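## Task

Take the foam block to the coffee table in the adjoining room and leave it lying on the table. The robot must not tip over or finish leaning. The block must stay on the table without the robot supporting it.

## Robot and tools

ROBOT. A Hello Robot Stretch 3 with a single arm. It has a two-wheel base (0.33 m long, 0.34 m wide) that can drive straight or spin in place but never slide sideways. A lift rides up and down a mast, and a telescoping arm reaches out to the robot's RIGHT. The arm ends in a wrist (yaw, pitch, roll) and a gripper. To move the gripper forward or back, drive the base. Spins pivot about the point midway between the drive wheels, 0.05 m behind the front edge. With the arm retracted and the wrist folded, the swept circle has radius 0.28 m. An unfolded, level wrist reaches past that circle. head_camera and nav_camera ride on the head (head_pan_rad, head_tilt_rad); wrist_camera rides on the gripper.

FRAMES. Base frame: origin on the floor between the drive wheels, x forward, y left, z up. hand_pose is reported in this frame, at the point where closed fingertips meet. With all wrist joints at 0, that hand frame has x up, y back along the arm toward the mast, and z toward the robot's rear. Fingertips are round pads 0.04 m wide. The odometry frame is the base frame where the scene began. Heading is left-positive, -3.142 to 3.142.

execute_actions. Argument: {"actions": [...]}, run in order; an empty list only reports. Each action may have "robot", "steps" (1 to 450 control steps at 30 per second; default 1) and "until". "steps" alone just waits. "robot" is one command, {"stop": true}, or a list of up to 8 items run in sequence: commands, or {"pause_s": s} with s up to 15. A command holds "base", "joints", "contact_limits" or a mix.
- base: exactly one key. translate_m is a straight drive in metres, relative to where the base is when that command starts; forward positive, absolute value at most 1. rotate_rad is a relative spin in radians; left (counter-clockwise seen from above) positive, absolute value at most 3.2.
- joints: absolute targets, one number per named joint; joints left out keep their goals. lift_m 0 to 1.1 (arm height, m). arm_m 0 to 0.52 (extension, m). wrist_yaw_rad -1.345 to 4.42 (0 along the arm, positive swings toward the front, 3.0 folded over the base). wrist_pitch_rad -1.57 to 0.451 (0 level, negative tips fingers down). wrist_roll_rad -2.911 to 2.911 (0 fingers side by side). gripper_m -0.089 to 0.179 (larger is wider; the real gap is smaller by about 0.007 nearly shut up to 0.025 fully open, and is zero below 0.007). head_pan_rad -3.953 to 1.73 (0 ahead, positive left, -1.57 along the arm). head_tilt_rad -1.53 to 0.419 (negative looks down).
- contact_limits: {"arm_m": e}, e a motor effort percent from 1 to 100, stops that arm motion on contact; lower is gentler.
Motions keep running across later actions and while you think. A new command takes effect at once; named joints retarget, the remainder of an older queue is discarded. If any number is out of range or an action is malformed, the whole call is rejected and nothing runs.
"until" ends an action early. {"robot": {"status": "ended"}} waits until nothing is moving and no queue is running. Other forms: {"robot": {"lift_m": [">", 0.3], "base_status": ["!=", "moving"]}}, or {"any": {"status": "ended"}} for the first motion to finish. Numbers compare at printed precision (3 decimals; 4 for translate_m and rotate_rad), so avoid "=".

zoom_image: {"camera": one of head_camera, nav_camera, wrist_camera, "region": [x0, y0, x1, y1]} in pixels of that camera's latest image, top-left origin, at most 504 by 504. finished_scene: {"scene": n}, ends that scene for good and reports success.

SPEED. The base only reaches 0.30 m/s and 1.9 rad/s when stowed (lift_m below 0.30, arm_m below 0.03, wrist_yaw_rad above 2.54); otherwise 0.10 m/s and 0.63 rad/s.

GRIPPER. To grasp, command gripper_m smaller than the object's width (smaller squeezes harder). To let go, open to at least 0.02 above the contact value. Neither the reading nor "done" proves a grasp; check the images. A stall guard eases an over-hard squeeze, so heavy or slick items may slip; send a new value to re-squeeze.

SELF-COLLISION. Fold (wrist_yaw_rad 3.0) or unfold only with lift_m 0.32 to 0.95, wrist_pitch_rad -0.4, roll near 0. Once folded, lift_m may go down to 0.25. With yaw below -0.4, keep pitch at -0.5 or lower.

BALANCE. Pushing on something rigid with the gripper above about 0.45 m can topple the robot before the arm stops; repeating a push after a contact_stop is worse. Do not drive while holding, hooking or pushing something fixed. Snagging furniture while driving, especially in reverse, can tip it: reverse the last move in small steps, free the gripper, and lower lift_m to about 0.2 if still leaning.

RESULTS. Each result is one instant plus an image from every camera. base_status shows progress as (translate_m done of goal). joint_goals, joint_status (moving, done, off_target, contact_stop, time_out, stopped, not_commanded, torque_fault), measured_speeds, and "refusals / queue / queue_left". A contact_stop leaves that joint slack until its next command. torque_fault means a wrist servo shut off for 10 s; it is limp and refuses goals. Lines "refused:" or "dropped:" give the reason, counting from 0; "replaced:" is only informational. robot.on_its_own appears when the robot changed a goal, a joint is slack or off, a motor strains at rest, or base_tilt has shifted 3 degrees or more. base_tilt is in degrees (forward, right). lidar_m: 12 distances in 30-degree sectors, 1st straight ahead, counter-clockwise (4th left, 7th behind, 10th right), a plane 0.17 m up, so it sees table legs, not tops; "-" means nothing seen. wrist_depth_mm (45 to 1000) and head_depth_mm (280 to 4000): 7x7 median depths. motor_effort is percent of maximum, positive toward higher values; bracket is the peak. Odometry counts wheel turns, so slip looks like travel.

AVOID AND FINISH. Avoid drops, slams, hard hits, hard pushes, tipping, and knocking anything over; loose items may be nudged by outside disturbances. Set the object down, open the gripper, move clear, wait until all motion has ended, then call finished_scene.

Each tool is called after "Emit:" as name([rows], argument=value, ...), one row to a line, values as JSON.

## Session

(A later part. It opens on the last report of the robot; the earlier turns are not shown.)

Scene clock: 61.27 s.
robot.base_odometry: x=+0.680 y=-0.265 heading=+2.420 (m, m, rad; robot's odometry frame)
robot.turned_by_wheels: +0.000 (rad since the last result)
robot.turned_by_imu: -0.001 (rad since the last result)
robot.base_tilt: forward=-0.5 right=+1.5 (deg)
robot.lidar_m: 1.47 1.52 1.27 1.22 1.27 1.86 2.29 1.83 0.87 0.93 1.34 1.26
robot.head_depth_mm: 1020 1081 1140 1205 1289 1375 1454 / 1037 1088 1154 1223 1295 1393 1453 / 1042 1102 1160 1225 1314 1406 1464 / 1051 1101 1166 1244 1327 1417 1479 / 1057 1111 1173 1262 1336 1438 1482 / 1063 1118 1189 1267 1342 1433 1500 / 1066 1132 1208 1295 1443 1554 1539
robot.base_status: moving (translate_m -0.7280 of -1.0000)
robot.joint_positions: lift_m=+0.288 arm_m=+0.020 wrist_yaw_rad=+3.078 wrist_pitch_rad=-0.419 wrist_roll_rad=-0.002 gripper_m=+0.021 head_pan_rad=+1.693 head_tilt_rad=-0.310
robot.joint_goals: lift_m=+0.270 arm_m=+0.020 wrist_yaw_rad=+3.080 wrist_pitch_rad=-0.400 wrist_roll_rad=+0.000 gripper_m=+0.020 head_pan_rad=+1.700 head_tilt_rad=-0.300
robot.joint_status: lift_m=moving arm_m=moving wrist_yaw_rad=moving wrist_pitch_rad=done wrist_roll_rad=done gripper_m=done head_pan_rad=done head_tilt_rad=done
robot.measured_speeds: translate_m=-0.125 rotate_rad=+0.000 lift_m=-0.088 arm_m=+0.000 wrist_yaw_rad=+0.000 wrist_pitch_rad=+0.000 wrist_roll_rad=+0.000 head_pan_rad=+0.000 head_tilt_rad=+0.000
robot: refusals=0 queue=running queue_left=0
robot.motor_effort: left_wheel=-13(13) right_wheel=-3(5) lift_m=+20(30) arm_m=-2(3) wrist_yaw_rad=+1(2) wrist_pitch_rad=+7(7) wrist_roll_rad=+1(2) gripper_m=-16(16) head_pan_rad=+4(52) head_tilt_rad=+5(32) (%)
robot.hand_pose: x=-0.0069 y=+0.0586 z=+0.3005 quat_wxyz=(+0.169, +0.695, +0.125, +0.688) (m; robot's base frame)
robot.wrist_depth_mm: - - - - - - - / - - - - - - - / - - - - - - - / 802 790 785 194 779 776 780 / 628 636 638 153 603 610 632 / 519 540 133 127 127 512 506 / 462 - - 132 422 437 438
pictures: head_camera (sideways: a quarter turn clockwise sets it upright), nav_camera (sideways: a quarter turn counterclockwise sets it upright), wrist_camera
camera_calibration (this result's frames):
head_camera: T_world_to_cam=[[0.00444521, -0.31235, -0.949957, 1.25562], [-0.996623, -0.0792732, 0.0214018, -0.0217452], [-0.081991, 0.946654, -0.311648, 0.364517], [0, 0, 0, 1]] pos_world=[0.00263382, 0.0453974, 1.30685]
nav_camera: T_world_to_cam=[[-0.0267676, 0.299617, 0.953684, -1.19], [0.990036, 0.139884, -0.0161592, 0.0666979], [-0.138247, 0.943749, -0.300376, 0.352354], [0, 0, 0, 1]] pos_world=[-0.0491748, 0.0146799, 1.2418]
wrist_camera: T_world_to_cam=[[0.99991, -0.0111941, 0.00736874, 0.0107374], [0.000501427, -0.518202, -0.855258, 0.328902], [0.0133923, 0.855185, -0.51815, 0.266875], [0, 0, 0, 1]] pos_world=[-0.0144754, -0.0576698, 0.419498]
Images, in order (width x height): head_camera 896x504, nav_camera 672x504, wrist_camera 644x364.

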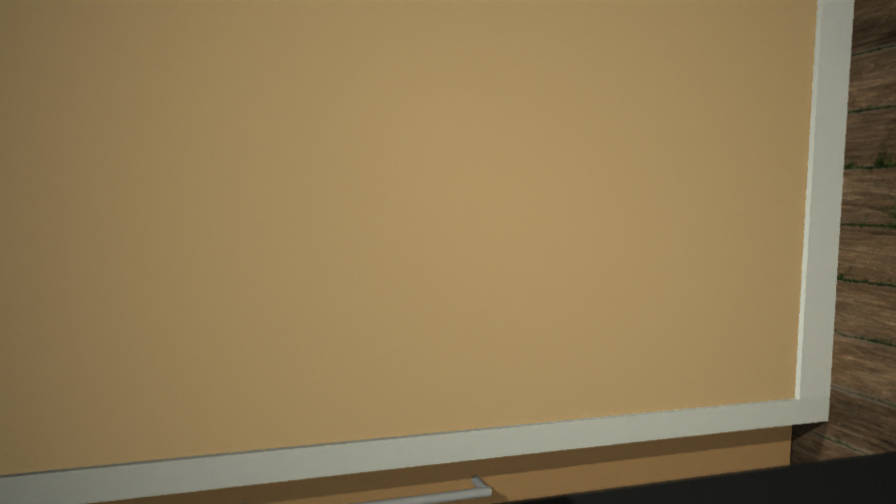

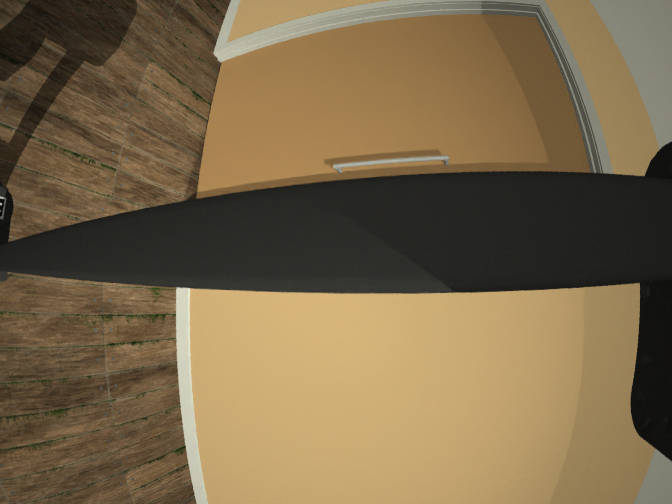

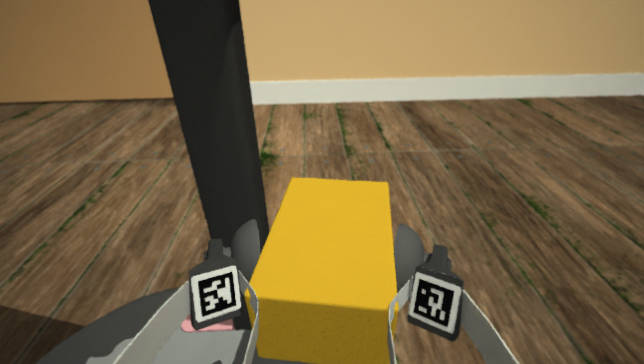

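Emit:
execute_actions([
  {"steps":100,"until":{"robot":{"status":"ended"}}},
  {"robot":[{"base":{"translate_m":-0.65},"joints":{"head_pan_rad":0.0,"head_tilt_rad":-0.35}},{"base":{"rotate_rad":1.57}}],"steps":300,"until":{"robot":{"status":"ended"}}},
])

Scene clock: 69.70 s.
robot.base_odometry: x=+1.372 y=-0.874 heading=-2.294 (m, m, rad; robot's odometry frame)
robot.turned_by_wheels: +1.570 (rad since the last result)
robot.turned_by_imu: +1.568 (rad since the last result)
robot.base_tilt: forward=-0.2 right=+1.4 (deg)
robot.lidar_m: 1.31 1.35 1.43 1.37 1.42 1.34 1.29 1.05 1.82 2.39 1.76 1.28
robot.head_depth_mm: 1079 1118 1182 1265 1366 1479 1477 / 1115 1179 1256 1337 1434 1529 1466 / 1107 1171 1247 1340 1460 1553 1476 / 1103 1169 1249 1329 1443 1547 1476 / 1100 1172 1231 1333 1411 1547 1479 / 1094 1159 1227 1315 1407 1520 1482 / 1089 1151 1222 1307 1404 1519 1487
robot.base_status: done (rotate_rad +1.5699 of +1.5700)
robot.joint_positions: lift_m=+0.270 arm_m=+0.020 wrist_yaw_rad=+3.078 wrist_pitch_rad=-0.419 wrist_roll_rad=-0.002 gripper_m=+0.021 head_pan_rad=+0.007 head_tilt_rad=-0.347
robot.joint_goals: lift_m=+0.270 arm_m=+0.020 wrist_yaw_rad=+3.080 wrist_pitch_rad=-0.400 wrist_roll_rad=+0.000 gripper_m=+0.020 head_pan_rad=+0.000 head_tilt_rad=-0.350
robot.joint_status: lift_m=done arm_m=done wrist_yaw_rad=done wrist_pitch_rad=done wrist_roll_rad=done gripper_m=done head_pan_rad=done head_tilt_rad=done
robot.measured_speeds: translate_m=+0.000 rotate_rad=+0.000 lift_m=+0.000 arm_m=+0.000 wrist_yaw_rad=+0.000 wrist_pitch_rad=+0.000 wrist_roll_rad=+0.000 head_pan_rad=+0.000 head_tilt_rad=+0.000
robot: refusals=0 queue=done queue_left=0
robot.motor_effort: left_wheel=-4(13) right_wheel=+3(14) lift_m=+20(20) arm_m=-2(2) wrist_yaw_rad=+1(1) wrist_pitch_rad=+7(7) wrist_roll_rad=+2(1) gripper_m=-17(18) head_pan_rad=-4(51) head_tilt_rad=-1(8) (%)
robot.hand_pose: x=-0.0070 y=+0.0585 z=+0.2826 quat_wxyz=(+0.169, +0.695, +0.125, +0.688) (m; robot's base frame)
robot.wrist_depth_mm: - - - - - - - / - - - - - - - / - - - - - 978 - / 780 766 746 192 753 755 747 / 608 592 603 154 566 596 579 / 508 523 132 127 126 493 484 / 439 - - 132 398 424 421
pictures: head_camera (sideways: a quarter turn clockwise sets it upright), nav_camera (sideways: a quarter turn counterclockwise sets it upright), wrist_camera
camera_calibration (this result's frames):
head_camera: T_world_to_cam=[[-0.345487, 0.0312531, -0.937903, 1.24202], [0.036586, 0.999134, 0.0198166, -0.0259831], [0.93771, -0.0274678, -0.346331, 0.403435], [0, 0, 0, 1]] pos_world=[0.0517456, -0.00177482, 1.30513]
nav_camera: T_world_to_cam=[[0.335548, -0.00761381, 0.941992, -1.17694], [0.024532, -0.999558, -0.0168177, 0.0734439], [0.941704, 0.0287521, -0.335212, 0.391105], [0, 0, 0, 1]] pos_world=[0.024814, 0.0532052, 1.24101]
wrist_camera: T_world_to_cam=[[0.999916, -0.0107129, 0.00735226, 0.0109544], [0.00073185, -0.518521, -0.855065, 0.313619], [0.0129725, 0.854998, -0.518469, 0.257781], [0, 0, 0, 1]] pos_world=[-0.0145271, -0.0576671, 0.401736]
Images, in order (width x height): head_camera 896x504, nav_camera 672x504, wrist_camera 644x364.

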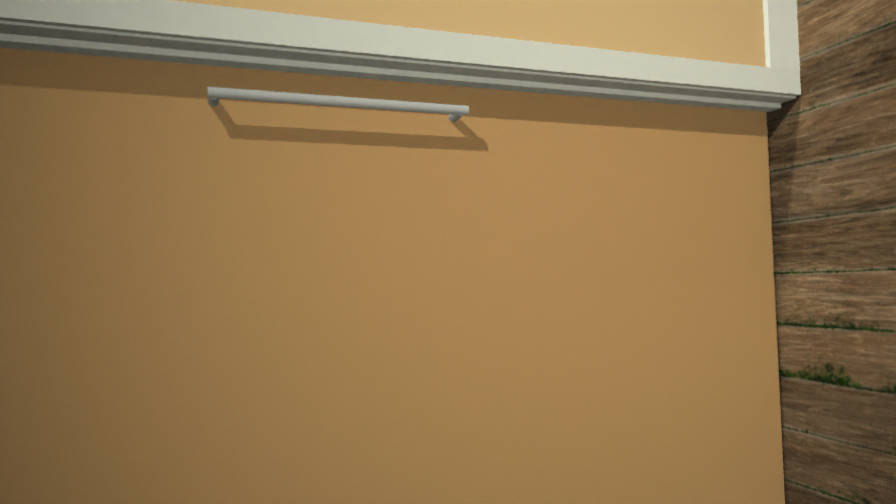

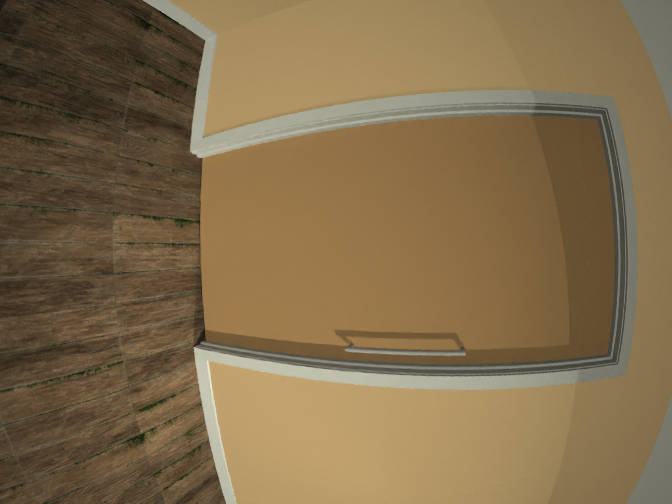

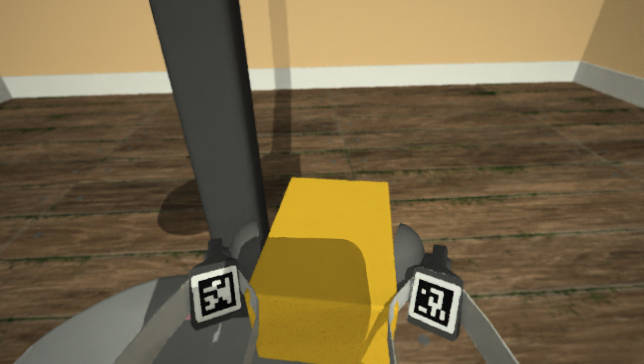

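Emit:
execute_actions([
  {"robot":{"base":{"translate_m":1.0},"joints":{"head_tilt_rad":-1.0}},"steps":300,"until":{"robot":{"translate_m":[">",0.5]}}},
  {"robot":{"base":{"translate_m":0.72}},"steps":300,"until":{"robot":{"status":"ended"}}},
])

Scene clock: 78.23 s.
robot.base_odometry: x=+0.563 y=-1.791 heading=-2.294 (m, m, rad; robot's odometry frame)
robot.turned_by_wheels: +0.000 (rad since the last result)
robot.turned_by_imu: +0.009 (rad since the last result)
robot.base_tilt: forward=-0.2 right=+1.3 (deg)
robot.lidar_m: - - 0.15 0.35 1.43 1.95 2.51 2.14 2.46 0.36 0.15 -
robot.head_depth_mm: - - - - - - 784 / - - - - - - 713 / - - - - - - 667 / - - - - - - 627 / - - - - - - 599 / - - - - - - 565 / - - - - - - 535
robot.base_status: done (translate_m +0.7200 of +0.7200)
robot.joint_positions: lift_m=+0.270 arm_m=+0.020 wrist_yaw_rad=+3.078 wrist_pitch_rad=-0.419 wrist_roll_rad=-0.002 gripper_m=+0.021 head_pan_rad=+0.007 head_tilt_rad=-0.988
robot.joint_goals: lift_m=+0.270 arm_m=+0.020 wrist_yaw_rad=+3.080 wrist_pitch_rad=-0.400 wrist_roll_rad=+0.000 gripper_m=+0.020 head_pan_rad=+0.000 head_tilt_rad=-1.000
robot.joint_status: lift_m=done arm_m=done wrist_yaw_rad=done wrist_pitch_rad=done wrist_roll_rad=done gripper_m=done head_pan_rad=done head_tilt_rad=done
robot.measured_speeds: translate_m=+0.000 rotate_rad=+0.000 lift_m=+0.000 arm_m=+0.000 wrist_yaw_rad=+0.000 wrist_pitch_rad=+0.000 wrist_roll_rad=+0.000 head_pan_rad=+0.000 head_tilt_rad=+0.000
robot: refusals=0 queue=done queue_left=0
robot.motor_effort: left_wheel=-4(10) right_wheel=+4(12) lift_m=+21(20) arm_m=-2(3) wrist_yaw_rad=+1(2) wrist_pitch_rad=+7(7) wrist_roll_rad=+1(2) gripper_m=-16(17) head_pan_rad=-4(4) head_tilt_rad=-5(41) (%)
robot.hand_pose: x=-0.0070 y=+0.0585 z=+0.2826 quat_wxyz=(+0.169, +0.695, +0.125, +0.688) (m; robot's base frame)
robot.wrist_depth_mm: - - - 615 300 161 110 / - - - 658 303 163 110 / - - - 733 310 164 111 / 768 764 743 192 280 166 112 / 618 599 597 153 232 167 112 / 507 514 132 127 127 168 114 / 441 - - 133 263 158 114
pictures: head_camera (sideways: a quarter turn clockwise sets it upright), nav_camera (sideways: a quarter turn counterclockwise sets it upright), wrist_camera
camera_calibration (this result's frames):
head_camera: T_world_to_cam=[[-0.838204, 0.028049, -0.544635, 0.732391], [0.0400413, 0.999146, -0.0101677, 0.0130362], [0.543885, -0.0303305, -0.838611, 1.04622], [0, 0, 0, 1]] pos_world=[0.0443473, -0.00183557, 1.27639]
nav_camera: T_world_to_cam=[[0.832663, -0.00437794, 0.553762, -0.673897], [0.0107136, -0.999654, -0.0240125, 0.0828774], [0.553676, 0.0259271, -0.832328, 1.04016], [0, 0, 0, 1]] pos_world=[-0.015669, 0.0529302, 1.24092]
wrist_camera: T_world_to_cam=[[0.999916, -0.01066, 0.00735114, 0.0109637], [0.000758123, -0.518536, -0.855055, 0.313613], [0.0129267, 0.854989, -0.518484, 0.257785], [0, 0, 0, 1]] pos_world=[-0.0145328, -0.0576669, 0.401733]
Images, in order (width x height): head_camera 896x504, nav_camera 672x504, wrist_camera 644x364.

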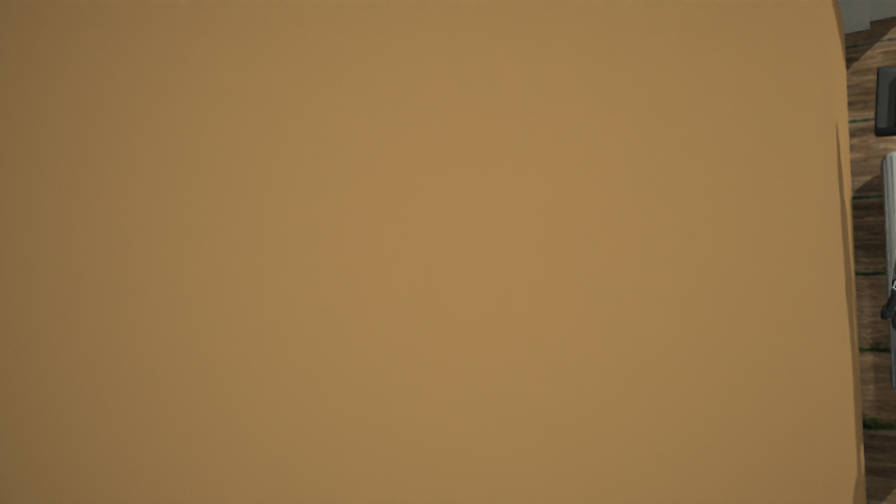

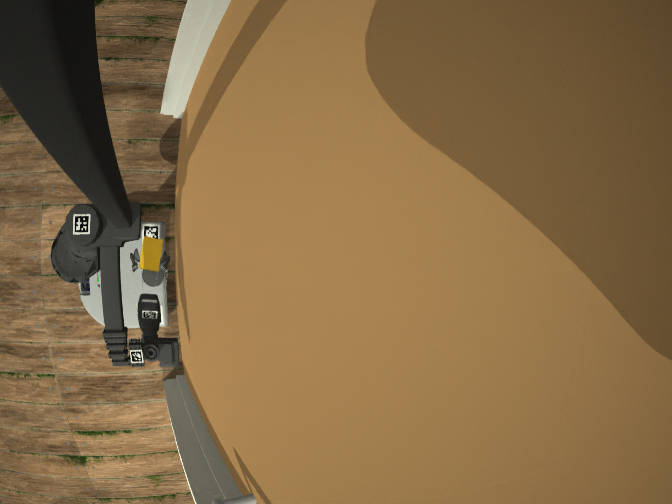

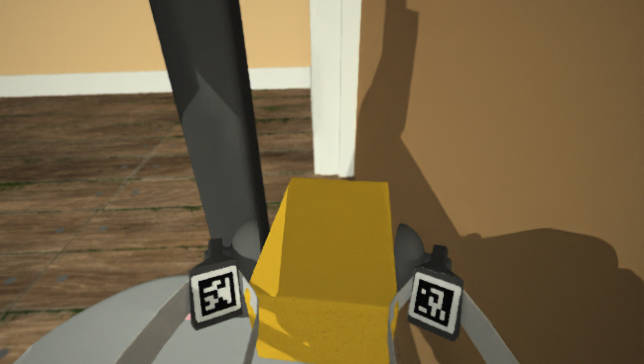

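Emit:
execute_actions([
  {"robot":[{"base":{"rotate_rad":-0.13},"joints":{"lift_m":0.31,"head_tilt_rad":-1.3}},{"base":{"translate_m":0.12}}],"steps":300,"until":{"robot":{"status":"ended"}}},
])

Scene clock: 84.90 s.
robot.base_odometry: x=+0.473 y=-1.870 heading=-2.423 (m, m, rad; robot's odometry frame)
robot.turned_by_wheels: -0.130 (rad since the last result)
robot.turned_by_imu: -0.119 (rad since the last result)
robot.base_tilt: forward=-0.1 right=+1.4 (deg)
robot.lidar_m: 0.15 - 0.15 0.21 0.63 1.77 2.63 2.25 2.56 0.38 0.31 0.16
robot.head_depth_mm: - - 341 755 1265 1171 1133 / - - 316 561 1252 1189 1128 / - - - 444 1226 - 1117 / - - - 380 1192 - 1109 / - - - 344 770 871 - / - - - 314 566 1189 - / - - - - 449 1157 -
robot.base_status: done (translate_m +0.1200 of +0.1200)
robot.joint_positions: lift_m=+0.310 arm_m=+0.020 wrist_yaw_rad=+3.079 wrist_pitch_rad=-0.420 wrist_roll_rad=-0.002 gripper_m=+0.021 head_pan_rad=+0.005 head_tilt_rad=-1.286
robot.joint_goals: lift_m=+0.310 arm_m=+0.020 wrist_yaw_rad=+3.080 wrist_pitch_rad=-0.400 wrist_roll_rad=+0.000 gripper_m=+0.020 head_pan_rad=+0.000 head_tilt_rad=-1.300
robot.joint_status: lift_m=done arm_m=done wrist_yaw_rad=done wrist_pitch_rad=done wrist_roll_rad=done gripper_m=done head_pan_rad=done head_tilt_rad=done
robot.measured_speeds: translate_m=+0.000 rotate_rad=+0.000 lift_m=+0.000 arm_m=+0.000 wrist_yaw_rad=+0.000 wrist_pitch_rad=+0.000 wrist_roll_rad=+0.000 head_pan_rad=+0.000 head_tilt_rad=+0.000
robot: refusals=0 queue=done queue_left=0
robot.motor_effort: left_wheel=+0(79) right_wheel=-1(9) lift_m=+30(32) arm_m=-2(2) wrist_yaw_rad=+1(2) wrist_pitch_rad=+7(7) wrist_roll_rad=+2(1) gripper_m=-16(17) head_pan_rad=-3(4) head_tilt_rad=-8(31) (%)
robot.hand_pose: x=-0.0071 y=+0.0585 z=+0.3221 quat_wxyz=(+0.169, +0.695, +0.126, +0.688) (m; robot's base frame)
robot.wrist_depth_mm: - - 569 355 220 160 125 / - - 639 386 232 167 129 / - - - 416 248 174 134 / 851 834 796 193 246 181 138 / 653 664 662 154 234 189 143 / 546 542 132 127 127 195 147 / 465 - - 133 283 196 152
pictures: head_camera (sideways: a quarter turn clockwise sets it upright), nav_camera (sideways: a quarter turn counterclockwise sets it upright), wrist_camera
camera_calibration (this result's frames):
head_camera: T_world_to_cam=[[-0.961119, 0.0287295, -0.274636, 0.381472], [0.0365592, 0.999057, -0.0234324, 0.0303201], [0.273704, -0.0325618, -0.961263, 1.2072], [0, 0, 0, 1]] pos_world=[0.0351172, -0.00194251, 1.26591]
nav_camera: T_world_to_cam=[[0.958532, -0.00503488, 0.284941, -0.324525], [0.00192493, -0.999707, -0.0241401, 0.0830877], [0.284979, 0.0236876, -0.958241, 1.20537], [0, 0, 0, 1]] pos_world=[-0.0325976, 0.0528771, 1.24951]
wrist_camera: T_world_to_cam=[[0.999921, -0.0102286, 0.00731988, 0.0107587], [0.000947747, -0.519035, -0.854753, 0.34726], [0.0125422, 0.854692, -0.518984, 0.278429], [0, 0, 0, 1]] pos_world=[-0.014579, -0.0576207, 0.441243]
Images, in order (width x height): head_camera 896x504, nav_camera 672x504, wrist_camera 644x364.

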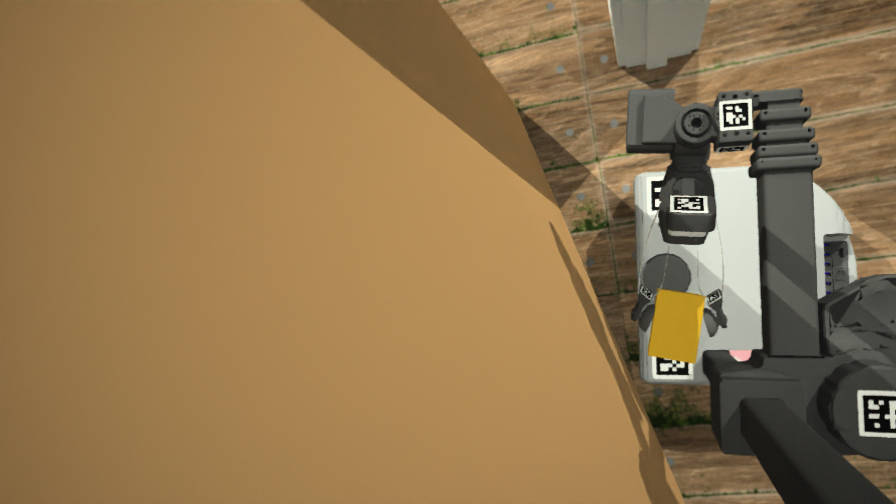

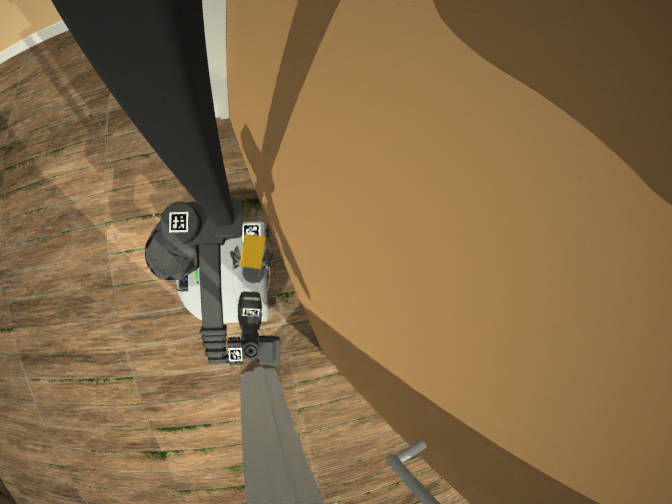

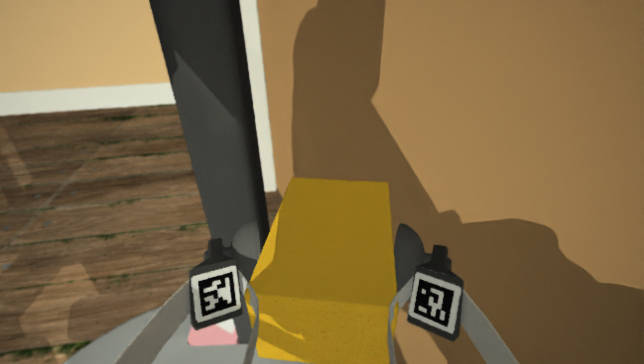

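Emit:
execute_actions([
  {"robot":{"base":{"translate_m":0.4},"joints":{"head_tilt_rad":-0.9,"head_pan_rad":-0.2}},"steps":300,"until":{"robot":{"status":"ended"}}},
])

Scene clock: 91.20 s.
robot.base_odometry: x=+0.171 y=-2.134 heading=-2.424 (m, m, rad; robot's odometry frame)
robot.turned_by_wheels: +0.000 (rad since the last result)
robot.turned_by_imu: +0.009 (rad since the last result)
robot.base_tilt: forward=-0.3 right=+1.5 (deg)
robot.lidar_m: 0.20 0.17 0.16 0.18 0.28 1.85 3.00 0.54 0.51 1.05 1.71 1.88
robot.head_depth_mm: 1883 2192 1957 1648 1424 1258 1126 / 1809 2156 1939 1638 1421 1253 1117 / 1713 2039 1940 1649 1412 1254 1121 / 1689 1956 1941 1640 1403 1256 1116 / - - 331 391 458 664 960 / - - 293 323 378 455 577 / - - - - 306 347 413
robot.base_status: done (translate_m +0.4000 of +0.4000)
robot.joint_positions: lift_m=+0.310 arm_m=+0.020 wrist_yaw_rad=+3.079 wrist_pitch_rad=-0.420 wrist_roll_rad=-0.002 gripper_m=+0.021 head_pan_rad=-0.194 head_tilt_rad=-0.900
robot.joint_goals: lift_m=+0.310 arm_m=+0.020 wrist_yaw_rad=+3.080 wrist_pitch_rad=-0.400 wrist_roll_rad=+0.000 gripper_m=+0.020 head_pan_rad=-0.200 head_tilt_rad=-0.900
robot.joint_status: lift_m=done arm_m=done wrist_yaw_rad=done wrist_pitch_rad=done wrist_roll_rad=done gripper_m=done head_pan_rad=done head_tilt_rad=done
robot.measured_speeds: translate_m=+0.000 rotate_rad=+0.000 lift_m=+0.000 arm_m=+0.000 wrist_yaw_rad=+0.000 wrist_pitch_rad=+0.000 wrist_roll_rad=+0.000 head_pan_rad=+0.000 head_tilt_rad=+0.000
robot: refusals=0 queue=done queue_left=0
robot.motor_effort: left_wheel=+0(78) right_wheel=+1(11) lift_m=+30(29) arm_m=-2(2) wrist_yaw_rad=+0(1) wrist_pitch_rad=+7(7) wrist_roll_rad=+1(1) gripper_m=-16(17) head_pan_rad=-3(29) head_tilt_rad=+0(28) (%)
robot.hand_pose: x=-0.0072 y=+0.0585 z=+0.3221 quat_wxyz=(+0.169, +0.695, +0.126, +0.688) (m; robot's base frame)
robot.wrist_depth_mm: 554 404 279 240 203 174 152 / 632 457 300 263 218 185 162 / - 524 - 288 233 197 171 / 787 642 427 193 246 211 180 / 648 648 552 153 252 227 192 / 559 548 133 127 127 245 206 / 471 - - 133 327 256 219
pictures: head_camera (sideways: a quarter turn clockwise sets it upright), nav_camera (sideways: a quarter turn counterclockwise sets it upright), wrist_camera
camera_calibration (this result's frames):
head_camera: T_world_to_cam=[[-0.765703, 0.184861, -0.616056, 0.824997], [0.239262, 0.970936, -0.00603028, 0.00643545], [0.597036, -0.152016, -0.787679, 0.979681], [0, 0, 0, 1]] pos_world=[0.0452577, -0.00983113, 1.27996]
nav_camera: T_world_to_cam=[[0.764231, -0.16041, 0.624676, -0.765868], [-0.186878, -0.9821, -0.0235656, 0.0835036], [0.617274, -0.0987289, -0.780529, 0.972424], [0, 0, 0, 1]] pos_world=[0.000652575, 0.055162, 1.23939]
wrist_camera: T_world_to_cam=[[0.999922, -0.0100886, 0.00731763, 0.0107829], [0.00101797, -0.519073, -0.85473, 0.34725], [0.0124214, 0.854671, -0.519022, 0.278433], [0, 0, 0, 1]] pos_world=[-0.0145941, -0.0576117, 0.441238]
Images, in order (width x height): head_camera 896x504, nav_camera 672x504, wrist_camera 644x364.

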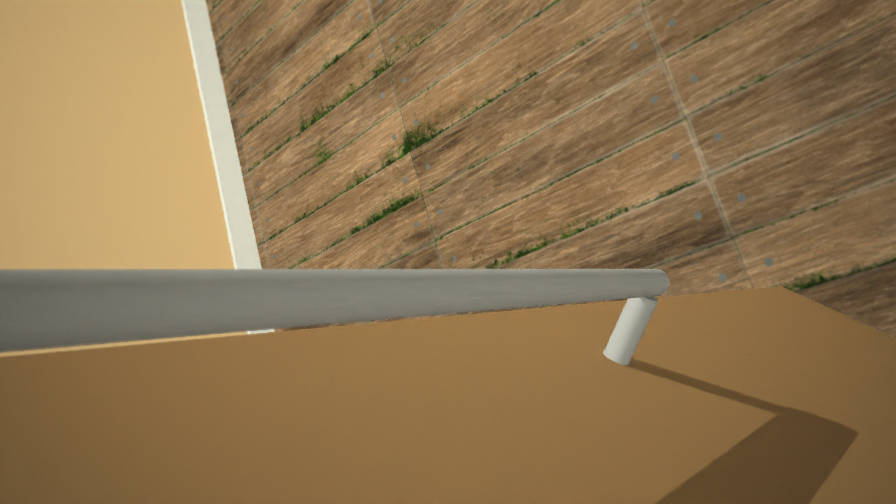

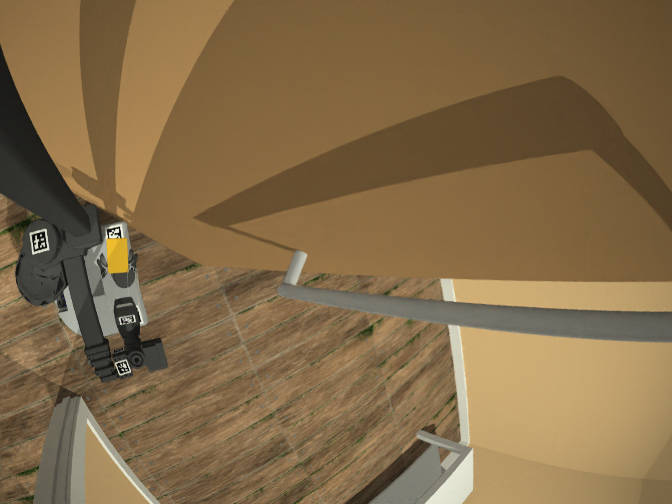

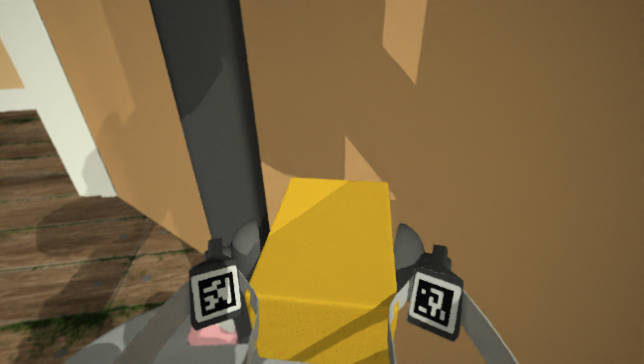

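Emit:
execute_actions([
  {"robot":{"base":{"rotate_rad":-1.1},"joints":{"head_tilt_rad":-0.6,"head_pan_rad":-0.1}},"steps":300,"until":{"robot":{"status":"ended"}}},
])

Scene clock: 98.17 s.
robot.base_odometry: x=+0.171 y=-2.134 heading=+2.760 (m, m, rad; robot's odometry frame)
robot.turned_by_wheels: -1.100 (rad since the last result)
robot.turned_by_imu: -1.101 (rad since the last result)
robot.base_tilt: forward=-0.1 right=+1.3 (deg)
robot.lidar_m: 1.71 1.91 0.32 0.24 0.23 0.24 0.33 0.83 3.01 0.60 0.51 0.93
robot.head_depth_mm: 1905 2064 2298 2194 1769 1480 1235 / 1927 2118 2377 2285 1779 1465 1241 / 1948 2180 2422 2273 1782 1453 1241 / 2018 2214 2206 2093 1784 1464 1234 / 2036 2263 2188 2196 1774 1452 1244 / 2082 2298 2190 2173 1783 1463 1238 / 2123 2352 2335 2199 1779 1457 1235
robot.base_status: done (rotate_rad -1.0999 of -1.1000)
robot.joint_positions: lift_m=+0.310 arm_m=+0.020 wrist_yaw_rad=+3.079 wrist_pitch_rad=-0.420 wrist_roll_rad=-0.002 gripper_m=+0.021 head_pan_rad=-0.107 head_tilt_rad=-0.605
robot.joint_goals: lift_m=+0.310 arm_m=+0.020 wrist_yaw_rad=+3.080 wrist_pitch_rad=-0.400 wrist_roll_rad=+0.000 gripper_m=+0.020 head_pan_rad=-0.100 head_tilt_rad=-0.600
robot.joint_status: lift_m=done arm_m=done wrist_yaw_rad=done wrist_pitch_rad=done wrist_roll_rad=done gripper_m=done head_pan_rad=done head_tilt_rad=done
robot.measured_speeds: translate_m=+0.000 rotate_rad=+0.000 lift_m=+0.000 arm_m=+0.000 wrist_yaw_rad=+0.000 wrist_pitch_rad=+0.000 wrist_roll_rad=+0.000 head_pan_rad=+0.000 head_tilt_rad=+0.000
robot: refusals=0 queue=done queue_left=0
robot.motor_effort: left_wheel=+2(31) right_wheel=-3(27) lift_m=+30(30) arm_m=-2(2) wrist_yaw_rad=+0(0) wrist_pitch_rad=+7(7) wrist_roll_rad=+1(1) gripper_m=-17(17) head_pan_rad=+4(17) head_tilt_rad=+3(27) (%)
robot.hand_pose: x=-0.0072 y=+0.0585 z=+0.3220 quat_wxyz=(+0.169, +0.695, +0.126, +0.688) (m; robot's base frame)
robot.wrist_depth_mm: 199 215 262 294 345 - - / 211 232 282 317 385 - - / 222 249 - 349 431 - - / 235 269 313 195 488 836 801 / 253 288 320 153 605 655 630 / 268 309 133 127 126 537 542 / 290 - - 132 441 460 456
pictures: head_camera (sideways: a quarter turn clockwise sets it upright), nav_camera (sideways: a quarter turn counterclockwise sets it upright), wrist_camera
camera_calibration (this result's frames):
head_camera: T_world_to_cam=[[-0.566639, 0.0946171, -0.818516, 1.08764], [0.153384, 0.988134, 0.00803985, -0.0113588], [0.809564, -0.120992, -0.574428, 0.701018], [0, 0, 0, 1]] pos_world=[0.0505224, -0.00686775, 1.29303]
nav_camera: T_world_to_cam=[[0.56081, -0.0701483, 0.824968, -1.02567], [-0.0939656, -0.995359, -0.0207595, 0.0792922], [0.822595, -0.0658764, -0.564799, 0.690575], [0, 0, 0, 1]] pos_world=[0.0145902, 0.0524681, 1.23782]
wrist_camera: T_world_to_cam=[[0.999926, -0.00969921, 0.00730686, 0.0108526], [0.00120893, -0.519211, -0.854645, 0.347223], [0.0120832, 0.854591, -0.519161, 0.27843], [0, 0, 0, 1]] pos_world=[-0.0146359, -0.0575571, 0.441223]
Images, in order (width x height): head_camera 896x504, nav_camera 672x504, wrist_camera 644x364.

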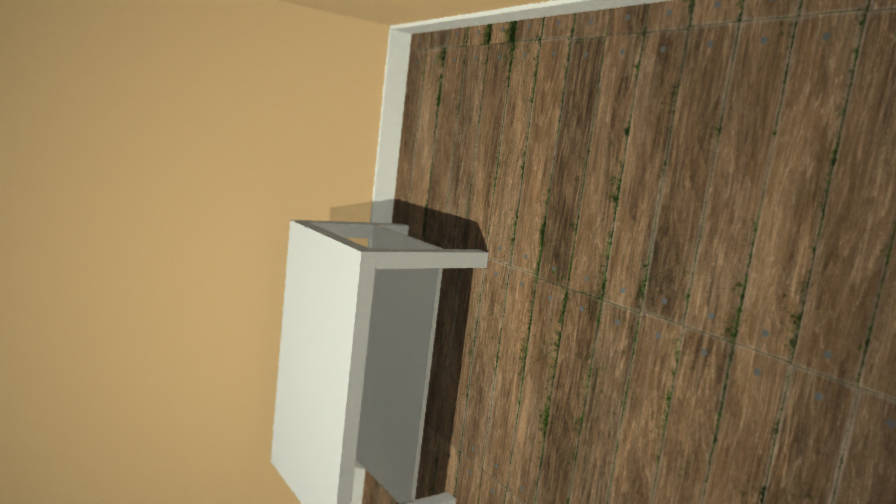

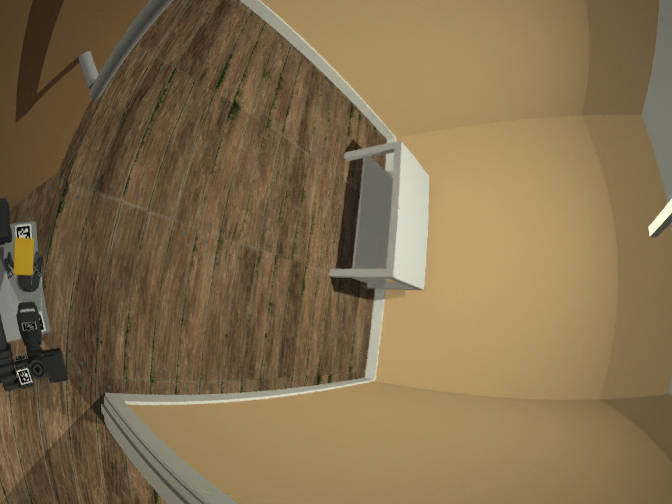

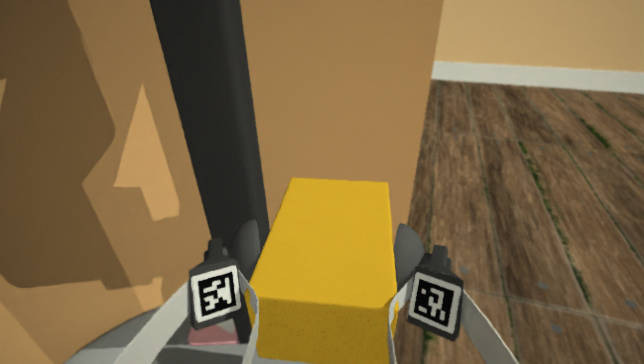

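Emit:
execute_actions([
  {"robot":{"joints":{"lift_m":0.28}},"steps":60,"until":{"robot":{"lift_m":["<",0.297]}}},
  {"robot":{"base":{"translate_m":1.0}},"steps":300,"until":{"robot":{"translate_m":[">",0.5]}}},
  {"robot":{"base":{"translate_m":0.78}},"steps":300,"until":{"robot":{"translate_m":[">",0.7]}}},
  {"robot":{"joints":{"lift_m":0.52,"head_pan_rad":-1.57,"head_tilt_rad":-0.9}},"steps":300,"until":{"robot":{"base_status":["!=","moving"]}}},
  {"robot":{"base":{"rotate_rad":1.55}},"steps":300,"until":{"robot":{"lift_m":[">",0.34]}}},
  {"robot":{"joints":{"wrist_yaw_rad":0.0}},"steps":300,"until":{"robot":{"status":"ended"}}},
])

Scene clock: 117.07 s.
robot.base_odometry: x=-1.019 y=-1.656 heading=-1.974 (m, m, rad; robot's odometry frame)
robot.turned_by_wheels: +1.550 (rad since the last result)
robot.turned_by_imu: +1.566 (rad since the last result)
robot.base_tilt: forward=-0.1 right=+1.4 (deg)
robot.lidar_m: 1.29 1.56 1.19 1.20 0.93 0.83 0.84 1.01 0.48 1.13 0.88 1.28
robot.head_depth_mm: 962 1093 1258 1453 1403 1272 1120 / 983 1136 1254 1075 939 1213 - / 1016 1176 1281 1081 956 1252 - / 1052 1215 1277 1069 943 1232 1107 / 1078 1261 1262 1070 1227 1257 1122 / 1111 1305 1264 1062 1282 1250 1112 / 1159 1364 1270 1063 1340 1253 1114
robot.base_status: done (rotate_rad +1.5499 of +1.5500)
robot.joint_positions: lift_m=+0.520 arm_m=+0.020 wrist_yaw_rad=+0.003 wrist_pitch_rad=-0.420 wrist_roll_rad=-0.002 gripper_m=+0.021 head_pan_rad=-1.563 head_tilt_rad=-0.889
robot.joint_goals: lift_m=+0.520 arm_m=+0.020 wrist_yaw_rad=+0.000 wrist_pitch_rad=-0.400 wrist_roll_rad=+0.000 gripper_m=+0.020 head_pan_rad=-1.570 head_tilt_rad=-0.900
robot.joint_status: lift_m=done arm_m=done wrist_yaw_rad=done wrist_pitch_rad=done wrist_roll_rad=done gripper_m=done head_pan_rad=done head_tilt_rad=done
robot.measured_speeds: translate_m=+0.000 rotate_rad=+0.000 lift_m=+0.000 arm_m=+0.000 wrist_yaw_rad=+0.000 wrist_pitch_rad=+0.000 wrist_roll_rad=+0.000 head_pan_rad=+0.000 head_tilt_rad=+0.000
robot: refusals=0 queue=done queue_left=0
robot.motor_effort: left_wheel=-4(12) right_wheel=+4(9) lift_m=+30(30) arm_m=-2(2) wrist_yaw_rad=-2(3) wrist_pitch_rad=+7(8) wrist_roll_rad=+1(2) gripper_m=-16(17) head_pan_rad=-5(53) head_tilt_rad=-5(29) (%)
robot.hand_pose: x=-0.0210 y=-0.3894 z=+0.5320 quat_wxyz=(+0.693, +0.149, -0.690, -0.147) (m; robot's base frame)
robot.wrist_depth_mm: - - 913 816 771 699 639 / - - 803 796 775 731 669 / 521 521 515 518 501 496 725 / 430 394 377 194 370 371 742 / 642 732 345 153 284 295 308 / 700 685 133 127 127 258 244 / 700 684 668 132 497 314 250
pictures: head_camera (sideways: a quarter turn clockwise sets it upright), nav_camera (sideways: a quarter turn counterclockwise sets it upright), wrist_camera
camera_calibration (this result's frames):
head_camera: T_world_to_cam=[[0.0275969, 0.780052, -0.625105, 0.831948], [0.999195, -0.039743, -0.0054821, 0.00108625], [-0.0291199, -0.624451, -0.780521, 0.974193], [0, 0, 0, 1]] pos_world=[0.00432378, -0.0405843, 1.28044]
nav_camera: T_world_to_cam=[[-0.00393867, -0.773607, 0.633653, -0.772879], [-0.999624, -0.0141536, -0.0234932, 0.0883674], [0.027143, -0.633507, -0.77326, 0.966573], [0, 0, 0, 1]] pos_world=[0.0590544, 0.0156768, 1.23923]
wrist_camera: T_world_to_cam=[[-0.998446, -0.0552526, 0.00730306, -0.0409399], [-0.0349189, 0.518041, -0.854643, 0.697252], [0.043438, -0.85357, -0.519165, 0.105933], [0, 0, 0, 1]] pos_world=[-0.0211306, -0.273046, 0.651197]
Images, in order (width x height): head_camera 896x504, nav_camera 672x504, wrist_camera 644x364.

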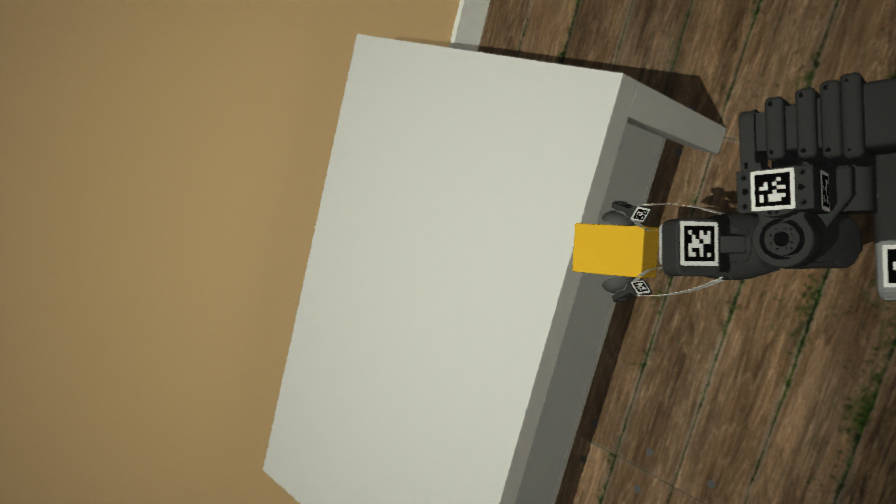

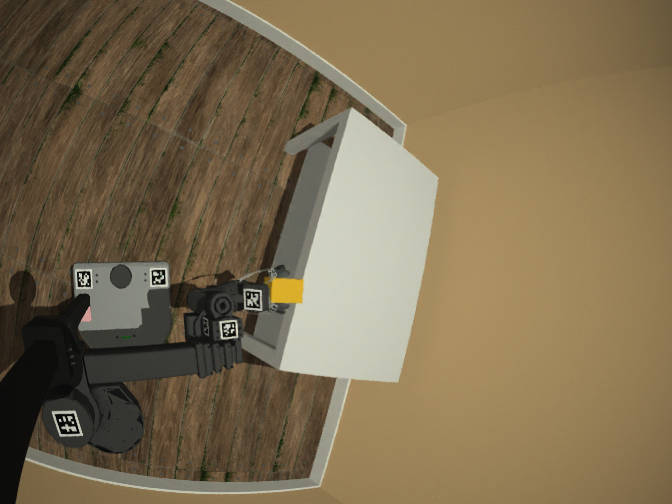

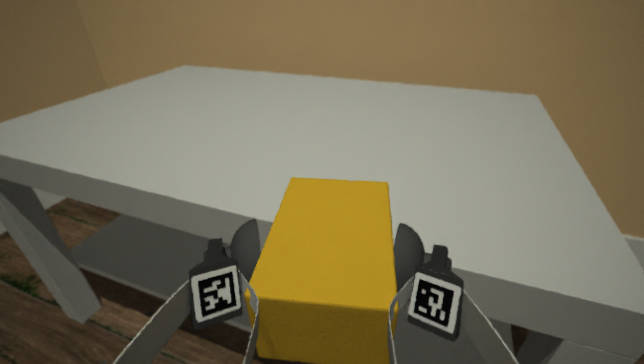

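Emit:
execute_actions([
  {"robot":{"joints":{"arm_m":0.34,"lift_m":0.485}},"steps":300,"until":{"robot":{"status":"ended"}}},
])

Scene clock: 121.53 s.
robot.base_odometry: x=-1.019 y=-1.656 heading=-1.974 (m, m, rad; robot's odometry frame)
robot.turned_by_wheels: +0.000 (rad since the last result)
robot.turned_by_imu: +0.001 (rad since the last result)
robot.base_tilt: forward=-0.3 right=+1.3 (deg)
robot.lidar_m: 1.29 1.57 1.19 1.20 0.93 0.83 0.84 1.02 0.48 1.12 0.88 1.28
robot.head_depth_mm: 963 1096 1254 1447 1415 1258 1131 / 989 1132 1252 1076 931 1217 1144 / 1014 1164 1274 1091 943 1262 1121 / 1044 1210 1280 1123 1094 1263 1126 / 1085 1253 1269 1069 1229 1259 1118 / 1117 1303 1266 1067 1274 1247 1117 / 1158 1355 1260 1064 1339 1251 1108
robot.base_status: done (rotate_rad +1.5499 of +1.5500)
robot.joint_positions: lift_m=+0.485 arm_m=+0.340 wrist_yaw_rad=+0.002 wrist_pitch_rad=-0.420 wrist_roll_rad=-0.002 gripper_m=+0.021 head_pan_rad=-1.563 head_tilt_rad=-0.889
robot.joint_goals: lift_m=+0.485 arm_m=+0.340 wrist_yaw_rad=+0.000 wrist_pitch_rad=-0.400 wrist_roll_rad=+0.000 gripper_m=+0.020 head_pan_rad=-1.570 head_tilt_rad=-0.900
robot.joint_status: lift_m=done arm_m=done wrist_yaw_rad=done wrist_pitch_rad=done wrist_roll_rad=done gripper_m=done head_pan_rad=done head_tilt_rad=done
robot.measured_speeds: translate_m=+0.000 rotate_rad=+0.000 lift_m=+0.000 arm_m=+0.000 wrist_yaw_rad=+0.000 wrist_pitch_rad=+0.000 wrist_roll_rad=+0.000 head_pan_rad=+0.000 head_tilt_rad=+0.000
robot: refusals=0 queue=done queue_left=0
robot.motor_effort: left_wheel=-4(4) right_wheel=+3(5) lift_m=+20(31) arm_m=+3(3) wrist_yaw_rad=-2(2) wrist_pitch_rad=+7(7) wrist_roll_rad=+2(1) gripper_m=-18(16) head_pan_rad=-5(5) head_tilt_rad=-6(6) (%)
robot.hand_pose: x=-0.0212 y=-0.7088 z=+0.4975 quat_wxyz=(+0.693, +0.148, -0.690, -0.147) (m; robot's base frame)
robot.wrist_depth_mm: 757 668 613 532 487 448 412 / 834 698 634 579 522 480 447 / 432 430 418 420 411 414 456 / 313 313 310 193 309 305 300 / 249 250 256 154 236 244 241 / 207 206 132 127 126 203 200 / 176 176 170 133 165 173 172
pictures: head_camera (sideways: a quarter turn clockwise sets it upright), nav_camera (sideways: a quarter turn counterclockwise sets it upright), wrist_camera
camera_calibration (this result's frames):
head_camera: T_world_to_cam=[[0.0276029, 0.780053, -0.625105, 0.831948], [0.999195, -0.0397506, -0.00548212, 0.00108629], [-0.0291246, -0.62445, -0.780521, 0.974194], [0, 0, 0, 1]] pos_world=[0.00432347, -0.0405843, 1.28044]
nav_camera: T_world_to_cam=[[-0.00394457, -0.773608, 0.633653, -0.772879], [-0.999624, -0.014146, -0.0234932, 0.0883675], [0.0271381, -0.633507, -0.773261, 0.966573], [0, 0, 0, 1]] pos_world=[0.0590545, 0.0156765, 1.23923]
wrist_camera: T_world_to_cam=[[-0.998499, -0.0542735, 0.00730065, -0.0578604], [-0.0344108, 0.518115, -0.854619, 0.833226], [0.0426005, -0.853587, -0.519205, -0.184628], [0, 0, 0, 1]] pos_world=[-0.0212363, -0.592443, 0.616653]
Images, in order (width x height): head_camera 896x504, nav_camera 672x504, wrist_camera 644x364.

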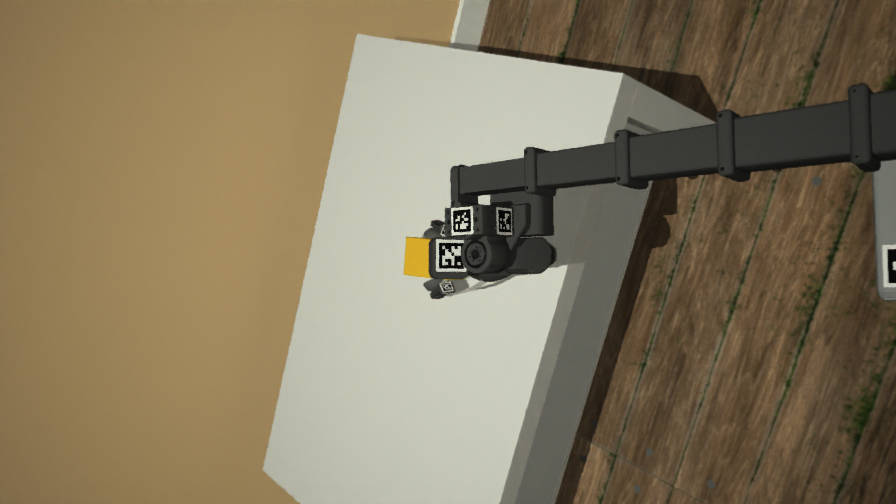

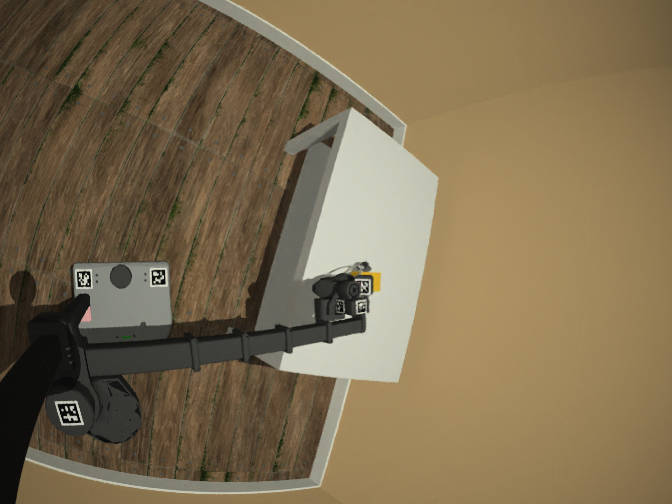

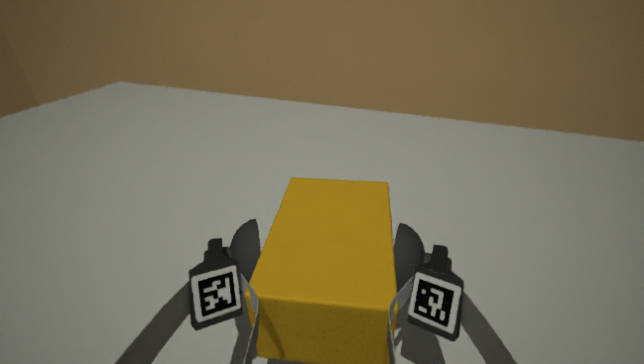

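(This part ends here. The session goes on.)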